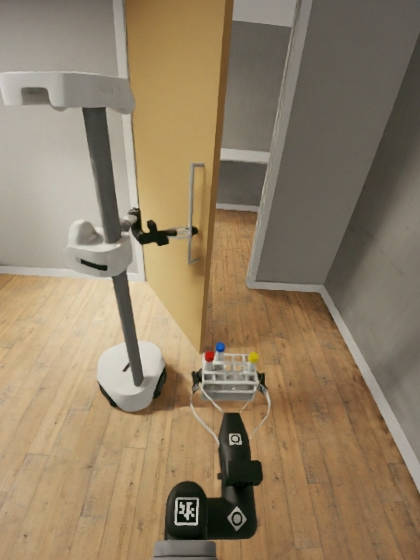

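Request:
{"op": "execute_actions", "data": {
  "actions": [
    {"r1":{"joints":{"arm_m":0.16},"base":{"translate_m":-0.1},"pace":"slow"},"r2":{"base":{"strafe_m":-0.1}}}
  ],
  "cameras": []
}}

Request:
{"op": "execute_actions", "data": {
  "actions": [
    {"r1":{"joints":{"arm_m":0.085,"wrist_yaw_rad":-0.88},"base":{"strafe_m":0.15},"pace":"slow"}}
  ],
  "cameras": []
}}

Request:
{"op": "execute_actions", "data": {
  "actions": [
    {"r1":{"joints":{"arm_m":0.04,"wrist_yaw_rad":-1.0},"base":{"strafe_m":0.16},"pace":"slow"}}
  ],
  "cameras": []
}}

Request:
{"op": "execute_actions", "data": {
  "actions": [
    {"r1":{"joints":{"arm_m":0.02,"wrist_yaw_rad":-1.1},"base":{"strafe_m":0.17},"pace":"slow"}}
  ],
  "cameras": ["r1_head_right_camera","r2_head_camera","r2_wrist_camera"]
}}

Scene clock: 68.57 s.
r1.base_odometry: x=+1.106 y=+0.057 heading=-0.958 (m, m, rad; r1's odometry frame)
r1.turned_by_wheels: -0.002 (rad since the last result)
r1.turned_by_imu: -0.002 (rad since the last result)
r1.base_tilt: forward=+0.4 right=+0.2 (deg)
r1.lidar_m: 0.61 1.06 1.42 1.42 1.44 1.62 1.42 0.84 0.66 1.60 1.62 0.48
r1.base_status: done
r1.joint_positions: lift_m=+0.800 arm_m=+0.159 wrist_yaw_rad=-0.759 wrist_pitch_rad=-0.014 wrist_roll_rad=+0.017 gripper_m=-0.038
r1.joint_status: all done
r1.motor_effort: lift_m=+23(22) arm_m=+6(9) wrist_yaw_rad=-3(36) wrist_pitch_rad=-6(9) wrist_roll_rad=+3(4) gripper_m=-21(20) wheel_0=-17(24) wheel_1=-3(7) wheel_2=-1(11) (%)
r1.hand_pose: x=+0.4788 y=-0.2620 z=+0.9821 quat_wxyz=(+0.929, +0.005, -0.010, -0.370) (m; r1's base frame)
r1.wrist_depth_mm: 243 243 245 246 248 1336 1205 / 244 244 246 246 248 1336 1229 / 244 245 246 247 248 1366 1205 / 245 246 248 248 249 1336 1205 / 245 248 248 213 250 1366 1205 / 246 248 183 187 186 1308 1182 / 248 248 249 130 253 1281 1205
r2.base_odometry: x=-0.733 y=+0.891 heading=-2.259 (m, m, rad; r2's odometry frame)
r2.turned_by_wheels: +0.000 (rad since the last result)
r2.turned_by_imu: +0.000 (rad since the last result)
r2.base_tilt: forward=+0.0 right=+0.3 (deg)
r2.lidar_m: 0.42 0.80 2.04 1.91 0.74 0.54 0.51 0.54 0.77 1.10 1.15 1.68
r2.base_status: done
r2.joint_positions: lift_m=+0.840 arm_m=+0.003 wrist_yaw_rad=+0.000 wrist_pitch_rad=+0.002 wrist_roll_rad=+0.011 gripper_m=+0.051
r2.joint_status: not commanded
r2.motor_effort: lift_m=+26(26) arm_m=-6(6) wrist_yaw_rad=+0(0) wrist_pitch_rad=-12(14) wrist_roll_rad=+0(0) gripper_m=-26(26) wheel_0=+3(9) wheel_1=-2(11) wheel_2=-1(1) (%)
r2.hand_pose: x=+0.4621 y=-0.0874 z=+1.0172 quat_wxyz=(+1.000, +0.005, +0.001, +0.000) (m; r2's base frame)
r2.wrist_depth_mm: 1708 1808 1182 - 1808 1808 1430 / 1808 1808 1182 - 1808 1808 1464 / 1808 1808 1118 - 1808 1808 1499 / 1863 1618 233 - 1863 1863 1464 / 1863 1863 206 236 209 1808 1499 / 1808 176 207 236 200 180 1464 / 1863 1808 188 109 187 1863 1397
pictures: none
No camera images: the call's "cameras" was empty. Leave "cameras" out to get every camera's image.

Scene clock: 71.20 s.
r1.base_odometry: x=+1.229 y=+0.143 heading=-0.959 (m, m, rad; r1's odometry frame)
r1.turned_by_wheels: -0.002 (rad since the last result)
r1.turned_by_imu: -0.003 (rad since the last result)
r1.base_tilt: forward=+0.4 right=+0.3 (deg)
r1.lidar_m: 0.60 1.16 1.39 1.27 1.27 1.56 1.44 0.96 0.81 1.74 0.46 0.42
r1.base_status: done
r1.joint_positions: lift_m=+0.800 arm_m=+0.087 wrist_yaw_rad=-0.890 wrist_pitch_rad=-0.014 wrist_roll_rad=+0.018 gripper_m=-0.038
r1.joint_status: all done
r1.on_its_own: wrist_yaw_rad is at rest, and its effort (+29) is outside its rest range (-13 to +13)
r1.motor_effort: lift_m=+23(23) arm_m=-9(19) wrist_yaw_rad=+29(70) wrist_pitch_rad=-6(6) wrist_roll_rad=+1(4) gripper_m=-20(23) wheel_0=-18(19) wheel_1=+3(5) wheel_2=-6(12) (%)
r1.hand_pose: x=+0.3712 y=-0.2792 z=+0.9821 quat_wxyz=(+0.903, +0.005, -0.010, -0.430) (m; r1's base frame)
r1.wrist_depth_mm: 251 250 247 245 244 1499 1366 / 251 250 248 246 246 1499 1366 / 252 250 250 246 246 1499 1366 / 253 251 250 248 246 1464 1397 / 254 253 250 249 247 1464 1366 / 253 254 184 184 183 1499 1397 / 255 254 251 123 249 1397 1366
r2.base_odometry: x=-0.733 y=+0.891 heading=-2.259 (m, m, rad; r2's odometry frame)
r2.turned_by_wheels: +0.000 (rad since the last result)
r2.turned_by_imu: +0.000 (rad since the last result)
r2.base_tilt: forward=+0.0 right=+0.3 (deg)
r2.lidar_m: 0.42 0.92 2.03 1.90 0.72 0.53 0.50 0.53 0.75 1.08 1.17 1.66
r2.base_status: not commanded
r2.joint_positions: lift_m=+0.840 arm_m=+0.003 wrist_yaw_rad=+0.000 wrist_pitch_rad=+0.002 wrist_roll_rad=+0.011 gripper_m=+0.051
r2.joint_status: not commanded
r2.motor_effort: lift_m=+26(26) arm_m=-6(6) wrist_yaw_rad=-1(0) wrist_pitch_rad=-13(12) wrist_roll_rad=+0(1) gripper_m=-25(24) wheel_0=+3(3) wheel_1=-2(2) wheel_2=+0(0) (%)
r2.hand_pose: x=+0.4621 y=-0.0874 z=+1.0172 quat_wxyz=(+1.000, +0.005, +0.001, +0.000) (m; r2's base frame)
r2.wrist_depth_mm: 1756 1808 - - 1808 1808 1464 / 1756 1808 - - 1808 1808 1464 / 1808 1808 - - 1863 1808 1499 / 1808 1808 232 - 1863 1808 1499 / 1808 1808 206 236 208 1808 1499 / 1863 176 208 237 199 180 1499 / 1863 1808 188 109 187 1808 1430
pictures: none
No camera images: the call's "cameras" was empty. Leave "cameras" out to get every camera's image.

Scene clock: 73.93 s.
r1.base_odometry: x=+1.359 y=+0.235 heading=-0.961 (m, m, rad; r1's odometry frame)
r1.turned_by_wheels: -0.001 (rad since the last result)
r1.turned_by_imu: -0.002 (rad since the last result)
r1.base_tilt: forward=+0.4 right=+0.3 (deg)
r1.lidar_m: 0.62 1.12 1.26 1.12 1.14 1.37 1.47 1.26 0.96 1.03 0.33 0.35
r1.base_status: done
r1.joint_positions: lift_m=+0.800 arm_m=+0.041 wrist_yaw_rad=-1.010 wrist_pitch_rad=-0.014 wrist_roll_rad=+0.018 gripper_m=-0.038
r1.joint_status: all done
r1.on_its_own: wrist_yaw_rad is at rest, and its effort (+29) is outside its rest range (-13 to +13)
r1.motor_effort: lift_m=+22(23) arm_m=-8(19) wrist_yaw_rad=+29(65) wrist_pitch_rad=-6(7) wrist_roll_rad=+0(0) gripper_m=-18(23) wheel_0=-13(21) wheel_1=+2(7) wheel_2=-7(11) (%)
r1.hand_pose: x=+0.2917 y=-0.2908 z=+0.9820 quat_wxyz=(+0.875, +0.005, -0.010, -0.484) (m; r1's base frame)
r1.wrist_depth_mm: 263 256 249 242 240 1618 1499 / 262 256 252 244 241 1661 1537 / 263 257 252 244 242 1661 1576 / 263 258 252 245 242 1618 1576 / 265 259 254 245 242 1708 1576 / 266 260 183 188 185 1708 1576 / 267 260 255 133 244 1618 1537
r2.base_odometry: x=-0.733 y=+0.891 heading=-2.259 (m, m, rad; r2's odometry frame)
r2.turned_by_wheels: +0.000 (rad since the last result)
r2.turned_by_imu: +0.000 (rad since the last result)
r2.base_tilt: forward=+0.0 right=+0.3 (deg)
r2.lidar_m: 0.41 1.06 1.11 1.90 0.73 0.54 0.51 0.55 0.76 1.10 1.16 1.65
r2.base_status: not commanded
r2.joint_positions: lift_m=+0.840 arm_m=+0.003 wrist_yaw_rad=+0.000 wrist_pitch_rad=+0.002 wrist_roll_rad=+0.011 gripper_m=+0.051
r2.joint_status: not commanded
r2.motor_effort: lift_m=+26(26) arm_m=-6(6) wrist_yaw_rad=+0(0) wrist_pitch_rad=-12(11) wrist_roll_rad=+1(0) gripper_m=-26(27) wheel_0=+3(3) wheel_1=-2(2) wheel_2=-1(1) (%)
r2.hand_pose: x=+0.4621 y=-0.0874 z=+1.0172 quat_wxyz=(+1.000, +0.005, +0.001, +0.000) (m; r2's base frame)
r2.wrist_depth_mm: 1808 1138 - - 1808 1756 1430 / 1808 1138 - - 1808 1808 1430 / 1808 1138 - - 1756 1863 1499 / 1808 1138 233 - 1808 1808 1464 / 1808 1098 206 236 209 1808 1499 / 1863 176 208 237 200 180 1464 / 1808 991 188 109 187 1808 1430
pictures: none
No camera images: the call's "cameras" was empty. Leave "cameras" out to get every camera's image.

Scene clock: 76.77 s.
r1.base_odometry: x=+1.498 y=+0.332 heading=-0.962 (m, m, rad; r1's odometry frame)
r1.turned_by_wheels: -0.001 (rad since the last result)
r1.turned_by_imu: -0.003 (rad since the last result)
r1.base_tilt: forward=+0.4 right=+0.3 (deg)
r1.lidar_m: 0.75 1.09 1.08 0.95 0.94 1.18 1.53 1.53 1.12 1.14 0.31 0.44
r1.base_status: done
r1.joint_positions: lift_m=+0.800 arm_m=+0.021 wrist_yaw_rad=-1.111 wrist_pitch_rad=-0.014 wrist_roll_rad=+0.018 gripper_m=-0.038
r1.joint_status: all done
r1.on_its_own: wrist_yaw_rad is at rest, and its effort (+32) is outside its rest range (-13 to +13)
r1.motor_effort: lift_m=+23(23) arm_m=-7(16) wrist_yaw_rad=+32(58) wrist_pitch_rad=-7(7) wrist_roll_rad=+0(0) gripper_m=-16(21) wheel_0=-12(18) wheel_1=+4(12) wheel_2=-9(11) (%)
r1.hand_pose: x=+0.2417 y=-0.2973 z=+0.9820 quat_wxyz=(+0.850, +0.004, -0.011, -0.527) (m; r1's base frame)
r1.wrist_depth_mm: 281 268 257 243 236 1863 1756 / 282 270 257 242 237 1808 1756 / 282 270 258 243 237 1863 1808 / 282 270 258 244 238 1808 1808 / 283 270 259 244 239 1921 1756 / 283 272 183 181 185 1863 1756 / 285 272 260 129 240 1808 1808
r2.base_odometry: x=-0.733 y=+0.891 heading=-2.259 (m, m, rad; r2's odometry frame)
r2.turned_by_wheels: +0.000 (rad since the last result)
r2.turned_by_imu: +0.000 (rad since the last result)
r2.base_tilt: forward=+0.0 right=+0.3 (deg)
r2.lidar_m: 0.42 1.19 1.20 1.91 0.73 0.54 0.51 0.54 0.76 1.11 1.15 1.64
r2.base_status: not commanded
r2.joint_positions: lift_m=+0.840 arm_m=+0.003 wrist_yaw_rad=+0.000 wrist_pitch_rad=+0.002 wrist_roll_rad=+0.011 gripper_m=+0.051
r2.joint_status: not commanded
r2.motor_effort: lift_m=+26(26) arm_m=-6(6) wrist_yaw_rad=-1(1) wrist_pitch_rad=-12(12) wrist_roll_rad=+1(1) gripper_m=-23(24) wheel_0=+3(3) wheel_1=-2(2) wheel_2=+0(0) (%)
r2.hand_pose: x=+0.4621 y=-0.0874 z=+1.0172 quat_wxyz=(+1.000, +0.005, +0.001, +0.000) (m; r2's base frame)
r2.wrist_depth_mm: 946 1430 - - 1808 1808 1464 / 960 1397 - - 1808 1808 1499 / 960 1430 - - 1808 1808 1499 / 946 1430 232 - 1808 1808 1499 / 946 1397 205 236 209 1808 1499 / 931 177 208 237 199 180 1464 / 866 1229 188 109 188 1863 1397
pictures: r1_head_right_camera, r2_head_camera, r2_wrist_camera
Images, in order (width x height): r1_head_right_camera 420x672, r2_head_camera 420x560, r2_wrist_camera 616x392.

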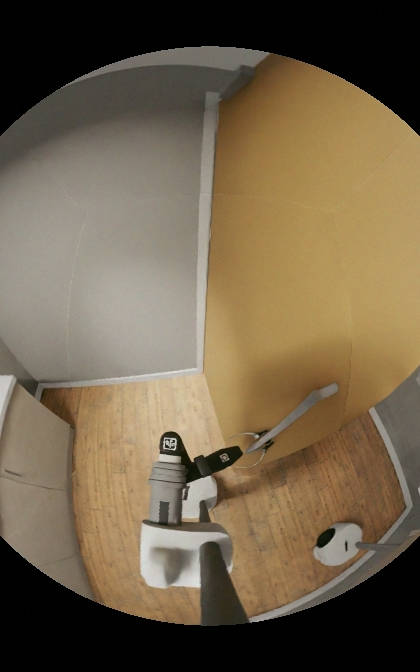

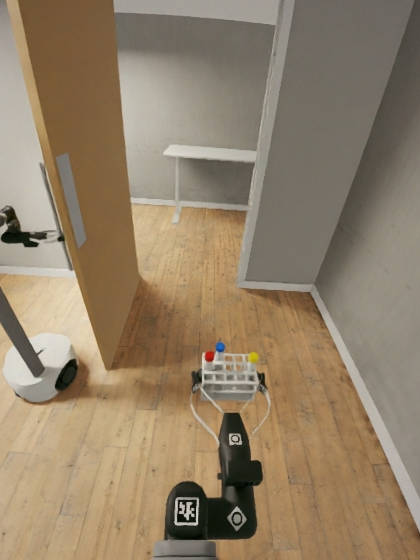

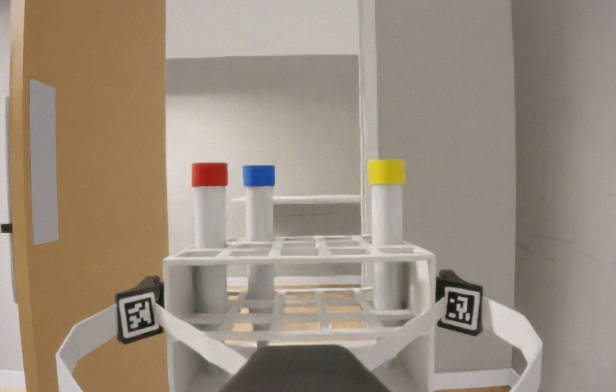

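Request:
{"op": "execute_actions", "data": {
  "actions": [
    {"r2":{"base":{"strafe_m":0.1},"joints":{"lift_m":1.0}}}
  ],
  "cameras": []
}}

Request:
{"op": "execute_actions", "data": {
  "actions": [
    {"r2":{"base":{"translate_m":1.6}}}
  ],
  "cameras": ["r2_head_left_camera","r2_wrist_camera"]
}}

Scene clock: 78.87 s.
r1.base_odometry: x=+1.498 y=+0.332 heading=-0.962 (m, m, rad; r1's odometry frame)
r1.turned_by_wheels: +0.000 (rad since the last result)
r1.turned_by_imu: +0.000 (rad since the last result)
r1.base_tilt: forward=+0.4 right=+0.3 (deg)
r1.lidar_m: 0.75 1.08 1.10 0.95 0.93 1.17 1.50 1.52 1.03 1.13 0.31 0.42
r1.base_status: not commanded
r1.joint_positions: lift_m=+0.800 arm_m=+0.021 wrist_yaw_rad=-1.111 wrist_pitch_rad=-0.014 wrist_roll_rad=+0.018 gripper_m=-0.038
r1.joint_status: not commanded
r1.on_its_own: wrist_yaw_rad is at rest, and its effort (+32) is outside its rest range (-13 to +13)
r1.motor_effort: lift_m=+23(23) arm_m=-7(7) wrist_yaw_rad=+32(32) wrist_pitch_rad=-6(5) wrist_roll_rad=+0(0) gripper_m=-18(17) wheel_0=-12(12) wheel_1=+4(4) wheel_2=-9(9) (%)
r1.hand_pose: x=+0.2417 y=-0.2973 z=+0.9820 quat_wxyz=(+0.850, +0.004, -0.011, -0.527) (m; r1's base frame)
r1.wrist_depth_mm: 282 268 257 242 236 1756 1708 / 281 268 258 243 236 1808 1756 / 281 271 257 244 238 1863 1708 / 282 270 259 244 237 1863 1808 / 282 271 259 244 238 1863 1808 / 285 272 183 181 184 1863 1808 / 285 273 260 129 240 1863 1808
r2.base_odometry: x=-0.656 y=+0.828 heading=-2.259 (m, m, rad; r2's odometry frame)
r2.turned_by_wheels: +0.000 (rad since the last result)
r2.turned_by_imu: +0.000 (rad since the last result)
r2.base_tilt: forward=+0.0 right=+0.3 (deg)
r2.lidar_m: 0.42 1.14 1.17 1.87 0.73 0.53 0.49 0.54 0.75 1.21 1.26 1.82
r2.base_status: done
r2.joint_positions: lift_m=+0.999 arm_m=+0.003 wrist_yaw_rad=+0.000 wrist_pitch_rad=+0.002 wrist_roll_rad=+0.011 gripper_m=+0.051
r2.joint_status: all done
r2.motor_effort: lift_m=+27(29) arm_m=-6(6) wrist_yaw_rad=+0(0) wrist_pitch_rad=-12(12) wrist_roll_rad=+0(1) gripper_m=-23(26) wheel_0=-2(10) wheel_1=+0(12) wheel_2=+0(1) (%)
r2.hand_pose: x=+0.4621 y=-0.0874 z=+1.1771 quat_wxyz=(+1.000, +0.005, +0.001, +0.000) (m; r2's base frame)
r2.wrist_depth_mm: 891 1182 - - 1808 1756 1576 / 917 1205 - - 1808 1808 1618 / 904 1205 - - 1808 1808 1576 / 904 1205 1756 - 1808 1808 1618 / 891 1205 206 235 209 1863 1618 / 904 177 207 237 200 180 1618 / 917 1042 188 109 187 1808 1537
pictures: none
No camera images: the call's "cameras" was empty. Leave "cameras" out to get every camera's image.

Scene clock: 85.70 s.
r1.base_odometry: x=+1.498 y=+0.332 heading=-0.962 (m, m, rad; r1's odometry frame)
r1.turned_by_wheels: +0.000 (rad since the last result)
r1.turned_by_imu: +0.001 (rad since the last result)
r1.base_tilt: forward=+0.4 right=+0.2 (deg)
r1.lidar_m: 0.75 1.08 1.07 0.94 0.95 1.17 1.52 1.53 1.78 2.09 0.31 0.42
r1.base_status: not commanded
r1.joint_positions: lift_m=+0.800 arm_m=+0.021 wrist_yaw_rad=-1.111 wrist_pitch_rad=-0.014 wrist_roll_rad=+0.018 gripper_m=-0.038
r1.joint_status: not commanded
r1.on_its_own: wrist_yaw_rad is at rest, and its effort (+32) is outside its rest range (-13 to +13)
r1.motor_effort: lift_m=+23(23) arm_m=-7(7) wrist_yaw_rad=+32(32) wrist_pitch_rad=-7(8) wrist_roll_rad=+0(0) gripper_m=-15(18) wheel_0=-12(12) wheel_1=+4(4) wheel_2=-9(9) (%)
r1.hand_pose: x=+0.2417 y=-0.2973 z=+0.9820 quat_wxyz=(+0.850, +0.004, -0.011, -0.527) (m; r1's base frame)
r1.wrist_depth_mm: 281 268 256 242 236 1808 1756 / 281 268 257 242 237 1863 1756 / 282 270 258 242 238 1863 1808 / 282 271 258 243 238 1808 1808 / 285 272 258 244 238 1863 1756 / 285 272 183 181 185 1863 1756 / 285 274 260 129 239 1863 1808
r2.base_odometry: x=-1.671 y=-0.409 heading=-2.259 (m, m, rad; r2's odometry frame)
r2.turned_by_wheels: +0.000 (rad since the last result)
r2.turned_by_imu: +0.000 (rad since the last result)
r2.base_tilt: forward=+0.0 right=+0.3 (deg)
r2.lidar_m: 0.43 0.66 0.47 0.45 0.46 0.66 2.13 1.77 1.31 1.26 0.70 0.46
r2.base_status: done
r2.joint_positions: lift_m=+1.000 arm_m=+0.003 wrist_yaw_rad=+0.000 wrist_pitch_rad=+0.002 wrist_roll_rad=+0.011 gripper_m=+0.051
r2.joint_status: not commanded
r2.motor_effort: lift_m=+27(27) arm_m=-5(6) wrist_yaw_rad=+1(2) wrist_pitch_rad=-12(12) wrist_roll_rad=+0(1) gripper_m=-25(24) wheel_0=+2(8) wheel_1=+2(8) wheel_2=-1(10) (%)
r2.hand_pose: x=+0.4621 y=-0.0874 z=+1.1771 quat_wxyz=(+1.000, +0.005, +0.001, +0.000) (m; r2's base frame)
r2.wrist_depth_mm: - - - - - - 1618 / - - - - - - 1661 / - - - - - - 1661 / - - 235 - - - 1661 / - - 206 236 210 - 1661 / - 176 208 237 200 180 1661 / - - 188 109 187 - 1576
pictures: r2_head_left_camera, r2_wrist_camera
Images, in order (width x height): r2_head_left_camera 420x672, r2_wrist_camera 616x392.

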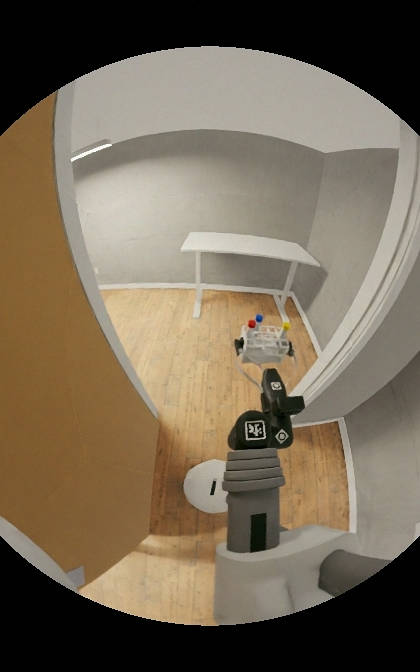

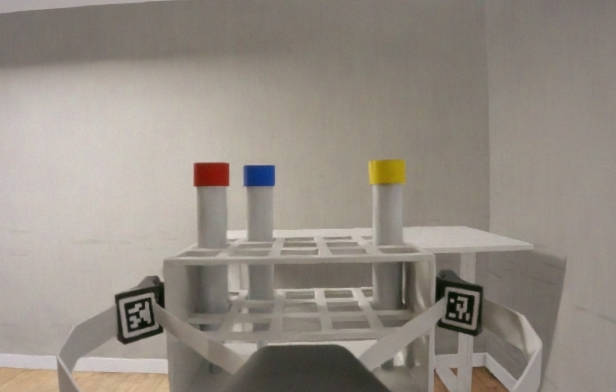

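Request:
{"op": "execute_actions", "data": {
  "actions": [
    {"r2":{"base":{"translate_m":1.2}}}
  ],
  "cameras": []
}}

Request:
{"op": "execute_actions", "data": {
  "actions": [
    {"r2":{"base":{"strafe_m":-0.2}},"r1":{"joints":{"gripper_m":0.08}}}
  ],
  "cameras": ["r2_head_camera","r2_wrist_camera","r1_head_right_camera"]
}}

Scene clock: 91.60 s.
r1.base_odometry: x=+1.498 y=+0.332 heading=-0.962 (m, m, rad; r1's odometry frame)
r1.turned_by_wheels: +0.000 (rad since the last result)
r1.turned_by_imu: +0.001 (rad since the last result)
r1.base_tilt: forward=+0.4 right=+0.2 (deg)
r1.lidar_m: 0.74 1.08 1.09 0.95 0.95 1.17 1.53 1.53 1.80 2.08 0.33 0.44
r1.base_status: not commanded
r1.joint_positions: lift_m=+0.800 arm_m=+0.021 wrist_yaw_rad=-1.111 wrist_pitch_rad=-0.014 wrist_roll_rad=+0.018 gripper_m=-0.038
r1.joint_status: not commanded
r1.on_its_own: wrist_yaw_rad is at rest, and its effort (+32) is outside its rest range (-13 to +13)
r1.motor_effort: lift_m=+23(23) arm_m=-7(7) wrist_yaw_rad=+32(32) wrist_pitch_rad=-5(6) wrist_roll_rad=+0(1) gripper_m=-18(17) wheel_0=-12(12) wheel_1=+4(4) wheel_2=-9(9) (%)
r1.hand_pose: x=+0.2417 y=-0.2973 z=+0.9820 quat_wxyz=(+0.850, +0.004, -0.011, -0.527) (m; r1's base frame)
r1.wrist_depth_mm: 281 268 257 242 236 1863 1808 / 282 270 258 242 237 1808 1756 / 281 270 257 243 237 1808 1808 / 283 271 258 243 238 1863 1808 / 283 271 258 245 239 1808 1756 / 283 272 183 181 185 1863 1808 / 286 273 259 129 238 1863 1863
r2.base_odometry: x=-2.433 y=-1.336 heading=-2.258 (m, m, rad; r2's odometry frame)
r2.turned_by_wheels: +0.000 (rad since the last result)
r2.turned_by_imu: +0.000 (rad since the last result)
r2.base_tilt: forward=+0.0 right=+0.3 (deg)
r2.lidar_m: 0.43 0.66 2.08 2.20 0.83 0.77 3.39 0.78 0.87 1.28 0.89 0.67
r2.base_status: done
r2.joint_positions: lift_m=+1.000 arm_m=+0.003 wrist_yaw_rad=+0.000 wrist_pitch_rad=+0.002 wrist_roll_rad=+0.011 gripper_m=+0.051
r2.joint_status: not commanded
r2.motor_effort: lift_m=+27(27) arm_m=-6(5) wrist_yaw_rad=-1(1) wrist_pitch_rad=-13(11) wrist_roll_rad=+0(1) gripper_m=-22(23) wheel_0=+2(8) wheel_1=+2(7) wheel_2=-1(8) (%)
r2.hand_pose: x=+0.4621 y=-0.0874 z=+1.1771 quat_wxyz=(+1.000, +0.005, +0.001, +0.000) (m; r2's base frame)
r2.wrist_depth_mm: 1160 1160 1160 1160 1182 1182 1182 / 1160 1160 1160 1160 1182 1182 1160 / 1160 1160 1160 1182 1182 1182 1182 / 1182 1160 234 1182 1182 1182 1182 / 1182 1182 206 236 208 1182 1205 / 1182 177 208 236 200 180 788 / 554 574 188 109 187 564 544
pictures: none
No camera images: the call's "cameras" was empty. Leave "cameras" out to get every camera's image.

Scene clock: 93.53 s.
r1.base_odometry: x=+1.499 y=+0.332 heading=-0.961 (m, m, rad; r1's odometry frame)
r1.turned_by_wheels: +0.001 (rad since the last result)
r1.turned_by_imu: +0.002 (rad since the last result)
r1.base_tilt: forward=+0.4 right=+0.3 (deg)
r1.lidar_m: 0.88 1.06 1.08 0.96 0.96 1.16 1.52 1.52 1.79 2.10 0.50 0.59
r1.base_status: not commanded
r1.joint_positions: lift_m=+0.800 arm_m=+0.021 wrist_yaw_rad=-1.101 wrist_pitch_rad=-0.014 wrist_roll_rad=+0.018 gripper_m=+0.080
r1.joint_status: all done
r1.motor_effort: lift_m=+23(23) arm_m=-7(7) wrist_yaw_rad=+1(35) wrist_pitch_rad=-4(5) wrist_roll_rad=+0(0) gripper_m=-2(16) wheel_0=-5(12) wheel_1=+3(4) wheel_2=-4(9) (%)
r1.hand_pose: x=+0.2449 y=-0.2968 z=+0.9820 quat_wxyz=(+0.852, +0.004, -0.011, -0.523) (m; r1's base frame)
r1.wrist_depth_mm: 424 421 418 421 418 1863 1756 / 421 421 421 418 418 1863 1708 / 421 421 421 421 424 1808 1708 / 424 424 421 424 424 1863 1808 / 427 424 421 424 427 1863 1756 / 427 427 200 424 202 1863 1756 / 427 427 427 125 424 1863 1756
r2.base_odometry: x=-2.587 y=-1.209 heading=-2.258 (m, m, rad; r2's odometry frame)
r2.turned_by_wheels: +0.000 (rad since the last result)
r2.turned_by_imu: +0.000 (rad since the last result)
r2.base_tilt: forward=+0.0 right=+0.3 (deg)
r2.lidar_m: 0.42 0.66 2.07 2.18 0.92 0.97 3.40 0.67 0.85 1.06 0.90 0.44
r2.base_status: done
r2.joint_positions: lift_m=+1.000 arm_m=+0.003 wrist_yaw_rad=+0.000 wrist_pitch_rad=+0.002 wrist_roll_rad=+0.011 gripper_m=+0.051
r2.joint_status: not commanded
r2.motor_effort: lift_m=+27(27) arm_m=-5(6) wrist_yaw_rad=+1(1) wrist_pitch_rad=-12(12) wrist_roll_rad=+0(1) gripper_m=-24(24) wheel_0=+3(16) wheel_1=-1(9) wheel_2=-1(1) (%)
r2.hand_pose: x=+0.4621 y=-0.0874 z=+1.1771 quat_wxyz=(+1.000, +0.005, +0.001, +0.000) (m; r2's base frame)
r2.wrist_depth_mm: 1138 1138 1138 1160 1160 1160 1160 / 1160 1160 1160 1182 1160 1182 1160 / 1138 1160 1160 1182 1160 1182 1182 / 1160 1160 235 1160 1182 1182 1182 / 1160 1182 206 236 209 1205 1205 / 842 176 207 237 200 180 788 / 559 580 188 109 187 569 549
pictures: r1_head_right_camera, r2_head_camera, r2_wrist_camera
Images, in order (width x height): r1_head_right_camera 420x672, r2_head_camera 420x560, r2_wrist_camera 616x392.

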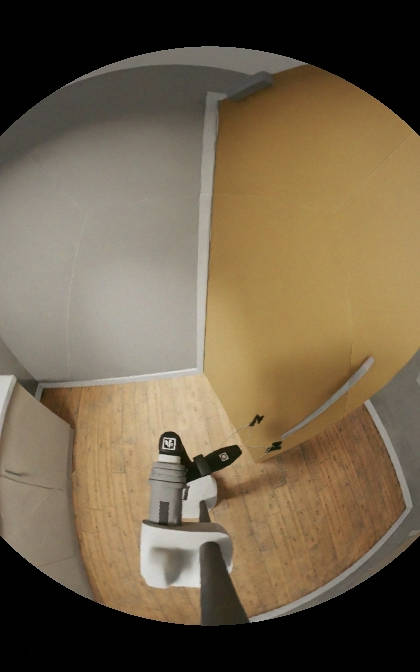

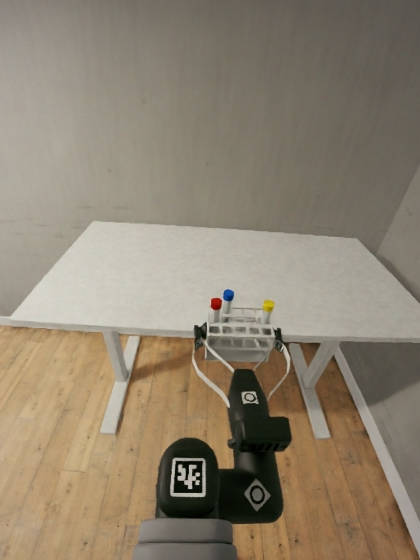

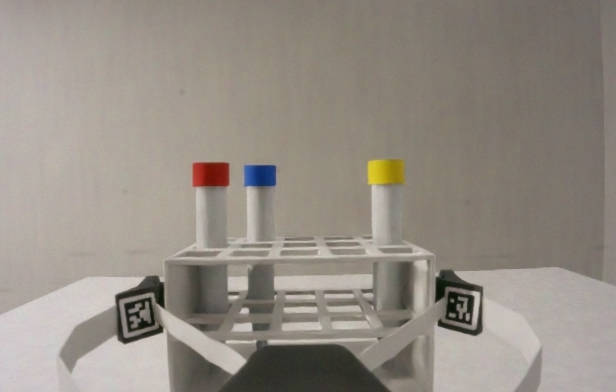

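Request:
{"op": "execute_actions", "data": {
  "actions": [
    {"r2":{"joints":{"arm_m":0.33,"lift_m":0.84}}}
  ],
  "cameras": []
}}

Request:
{"op": "execute_actions", "data": {
  "actions": [
    {"r2":{"joints":{"lift_m":0.81},"pace":"slow"}}
  ],
  "cameras": ["r2_wrist_camera"]
}}

Scene clock: 98.77 s.
r1.base_odometry: x=+1.499 y=+0.332 heading=-0.961 (m, m, rad; r1's odometry frame)
r1.turned_by_wheels: +0.000 (rad since the last result)
r1.turned_by_imu: +0.001 (rad since the last result)
r1.base_tilt: forward=+0.4 right=+0.2 (deg)
r1.lidar_m: 1.08 1.09 1.07 0.95 0.96 1.15 1.52 1.51 1.81 2.09 2.08 1.16
r1.base_status: not commanded
r1.joint_positions: lift_m=+0.800 arm_m=+0.021 wrist_yaw_rad=-1.101 wrist_pitch_rad=-0.014 wrist_roll_rad=+0.018 gripper_m=+0.080
r1.joint_status: not commanded
r1.motor_effort: lift_m=+23(22) arm_m=-7(7) wrist_yaw_rad=+1(1) wrist_pitch_rad=-7(7) wrist_roll_rad=+0(1) gripper_m=-1(3) wheel_0=-4(5) wheel_1=+3(4) wheel_2=-4(4) (%)
r1.hand_pose: x=+0.2449 y=-0.2968 z=+0.9820 quat_wxyz=(+0.852, +0.004, -0.011, -0.523) (m; r1's base frame)
r1.wrist_depth_mm: 878 1078 - - 1983 1808 1756 / 904 1118 - - 1921 1863 1708 / 917 1118 - - 1863 1921 1756 / 917 1118 - - 1983 1808 1708 / 904 1138 - - 1921 1863 1756 / 931 1078 200 - 202 1921 1808 / 917 1042 - 124 1983 1863 1808
r2.base_odometry: x=-2.587 y=-1.209 heading=-2.258 (m, m, rad; r2's odometry frame)
r2.turned_by_wheels: +0.000 (rad since the last result)
r2.turned_by_imu: +0.001 (rad since the last result)
r2.base_tilt: forward=+0.1 right=+0.3 (deg)
r2.lidar_m: 0.62 0.67 2.04 2.19 0.92 0.82 0.81 0.67 0.87 1.08 0.91 0.65
r2.base_status: not commanded
r2.joint_positions: lift_m=+0.840 arm_m=+0.329 wrist_yaw_rad=+0.000 wrist_pitch_rad=+0.002 wrist_roll_rad=+0.011 gripper_m=+0.051
r2.joint_status: all done
r2.motor_effort: lift_m=+16(25) arm_m=+5(9) wrist_yaw_rad=+0(0) wrist_pitch_rad=-10(13) wrist_roll_rad=+1(0) gripper_m=-23(22) wheel_0=+3(3) wheel_1=-1(1) wheel_2=-1(1) (%)
r2.hand_pose: x=+0.7884 y=-0.0874 z=+1.0180 quat_wxyz=(+1.000, +0.005, +0.001, +0.000) (m; r2's base frame)
r2.wrist_depth_mm: 842 842 842 842 854 842 866 / 854 842 854 854 854 854 854 / 854 854 854 854 854 866 866 / 854 854 234 854 866 866 866 / 699 691 206 236 209 640 621 / 368 176 208 237 199 180 347 / 241 251 188 109 187 247 238
pictures: none
No camera images: the call's "cameras" was empty. Leave "cameras" out to get every camera's image.

Scene clock: 99.83 s.
r1.base_odometry: x=+1.499 y=+0.332 heading=-0.961 (m, m, rad; r1's odometry frame)
r1.turned_by_wheels: +0.000 (rad since the last result)
r1.turned_by_imu: +0.000 (rad since the last result)
r1.base_tilt: forward=+0.4 right=+0.2 (deg)
r1.lidar_m: 1.07 1.07 1.10 0.95 0.96 1.17 1.52 1.51 1.80 2.09 2.10 1.21
r1.base_status: not commanded
r1.joint_positions: lift_m=+0.800 arm_m=+0.021 wrist_yaw_rad=-1.101 wrist_pitch_rad=-0.014 wrist_roll_rad=+0.018 gripper_m=+0.080
r1.joint_status: not commanded
r1.motor_effort: lift_m=+23(23) arm_m=-7(7) wrist_yaw_rad=+1(1) wrist_pitch_rad=-6(6) wrist_roll_rad=+0(0) gripper_m=-1(1) wheel_0=-5(5) wheel_1=+4(3) wheel_2=-4(4) (%)
r1.hand_pose: x=+0.2449 y=-0.2968 z=+0.9820 quat_wxyz=(+0.852, +0.004, -0.011, -0.523) (m; r1's base frame)
r1.wrist_depth_mm: 960 1182 - - 1921 1863 1756 / 960 1205 - - 1921 1863 1756 / 960 1205 - - 1983 1863 1808 / 976 1255 - - 1921 1808 1808 / 976 1229 - - 1921 1808 1756 / 991 1182 201 - 203 1863 1756 / 976 1118 - 124 1983 1863 1756
r2.base_odometry: x=-2.587 y=-1.209 heading=-2.258 (m, m, rad; r2's odometry frame)
r2.turned_by_wheels: +0.000 (rad since the last result)
r2.turned_by_imu: +0.000 (rad since the last result)
r2.base_tilt: forward=+0.0 right=+0.3 (deg)
r2.lidar_m: 0.62 0.67 2.05 2.18 0.91 0.78 0.77 0.67 0.88 1.08 0.89 0.65
r2.base_status: not commanded
r2.joint_positions: lift_m=+0.811 arm_m=+0.329 wrist_yaw_rad=+0.000 wrist_pitch_rad=-0.020 wrist_roll_rad=+0.011 gripper_m=+0.051
r2.joint_status: all done
r2.on_its_own: wrist_pitch_rad is at rest, and its effort (+52) is outside its rest range (-23 to +23)
r2.motor_effort: lift_m=+7(15) arm_m=+5(5) wrist_yaw_rad=+1(0) wrist_pitch_rad=+52(50) wrist_roll_rad=+0(0) gripper_m=-27(24) wheel_0=+3(3) wheel_1=-1(1) wheel_2=-1(1) (%)
r2.hand_pose: x=+0.7883 y=-0.0875 z=+0.9951 quat_wxyz=(+1.000, +0.005, -0.010, +0.000) (m; r2's base frame)
r2.wrist_depth_mm: 866 866 866 854 866 854 866 / 866 854 854 854 854 854 866 / 854 854 854 866 866 866 866 / 866 854 235 854 866 866 866 / 707 715 216 492 209 654 634 / 340 175 206 235 206 179 320 / 206 224 189 109 187 220 213
pictures: r2_wrist_camera
Images, in order (width x height): r2_wrist_camera 616x392.

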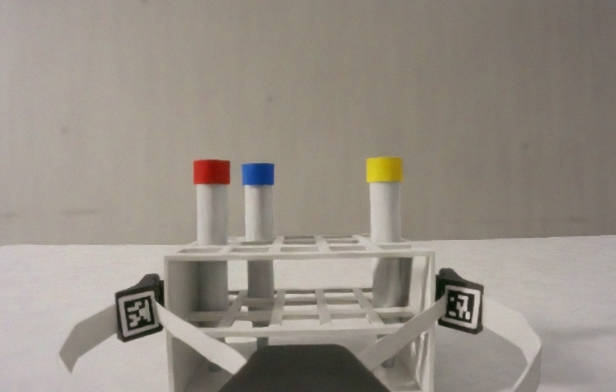

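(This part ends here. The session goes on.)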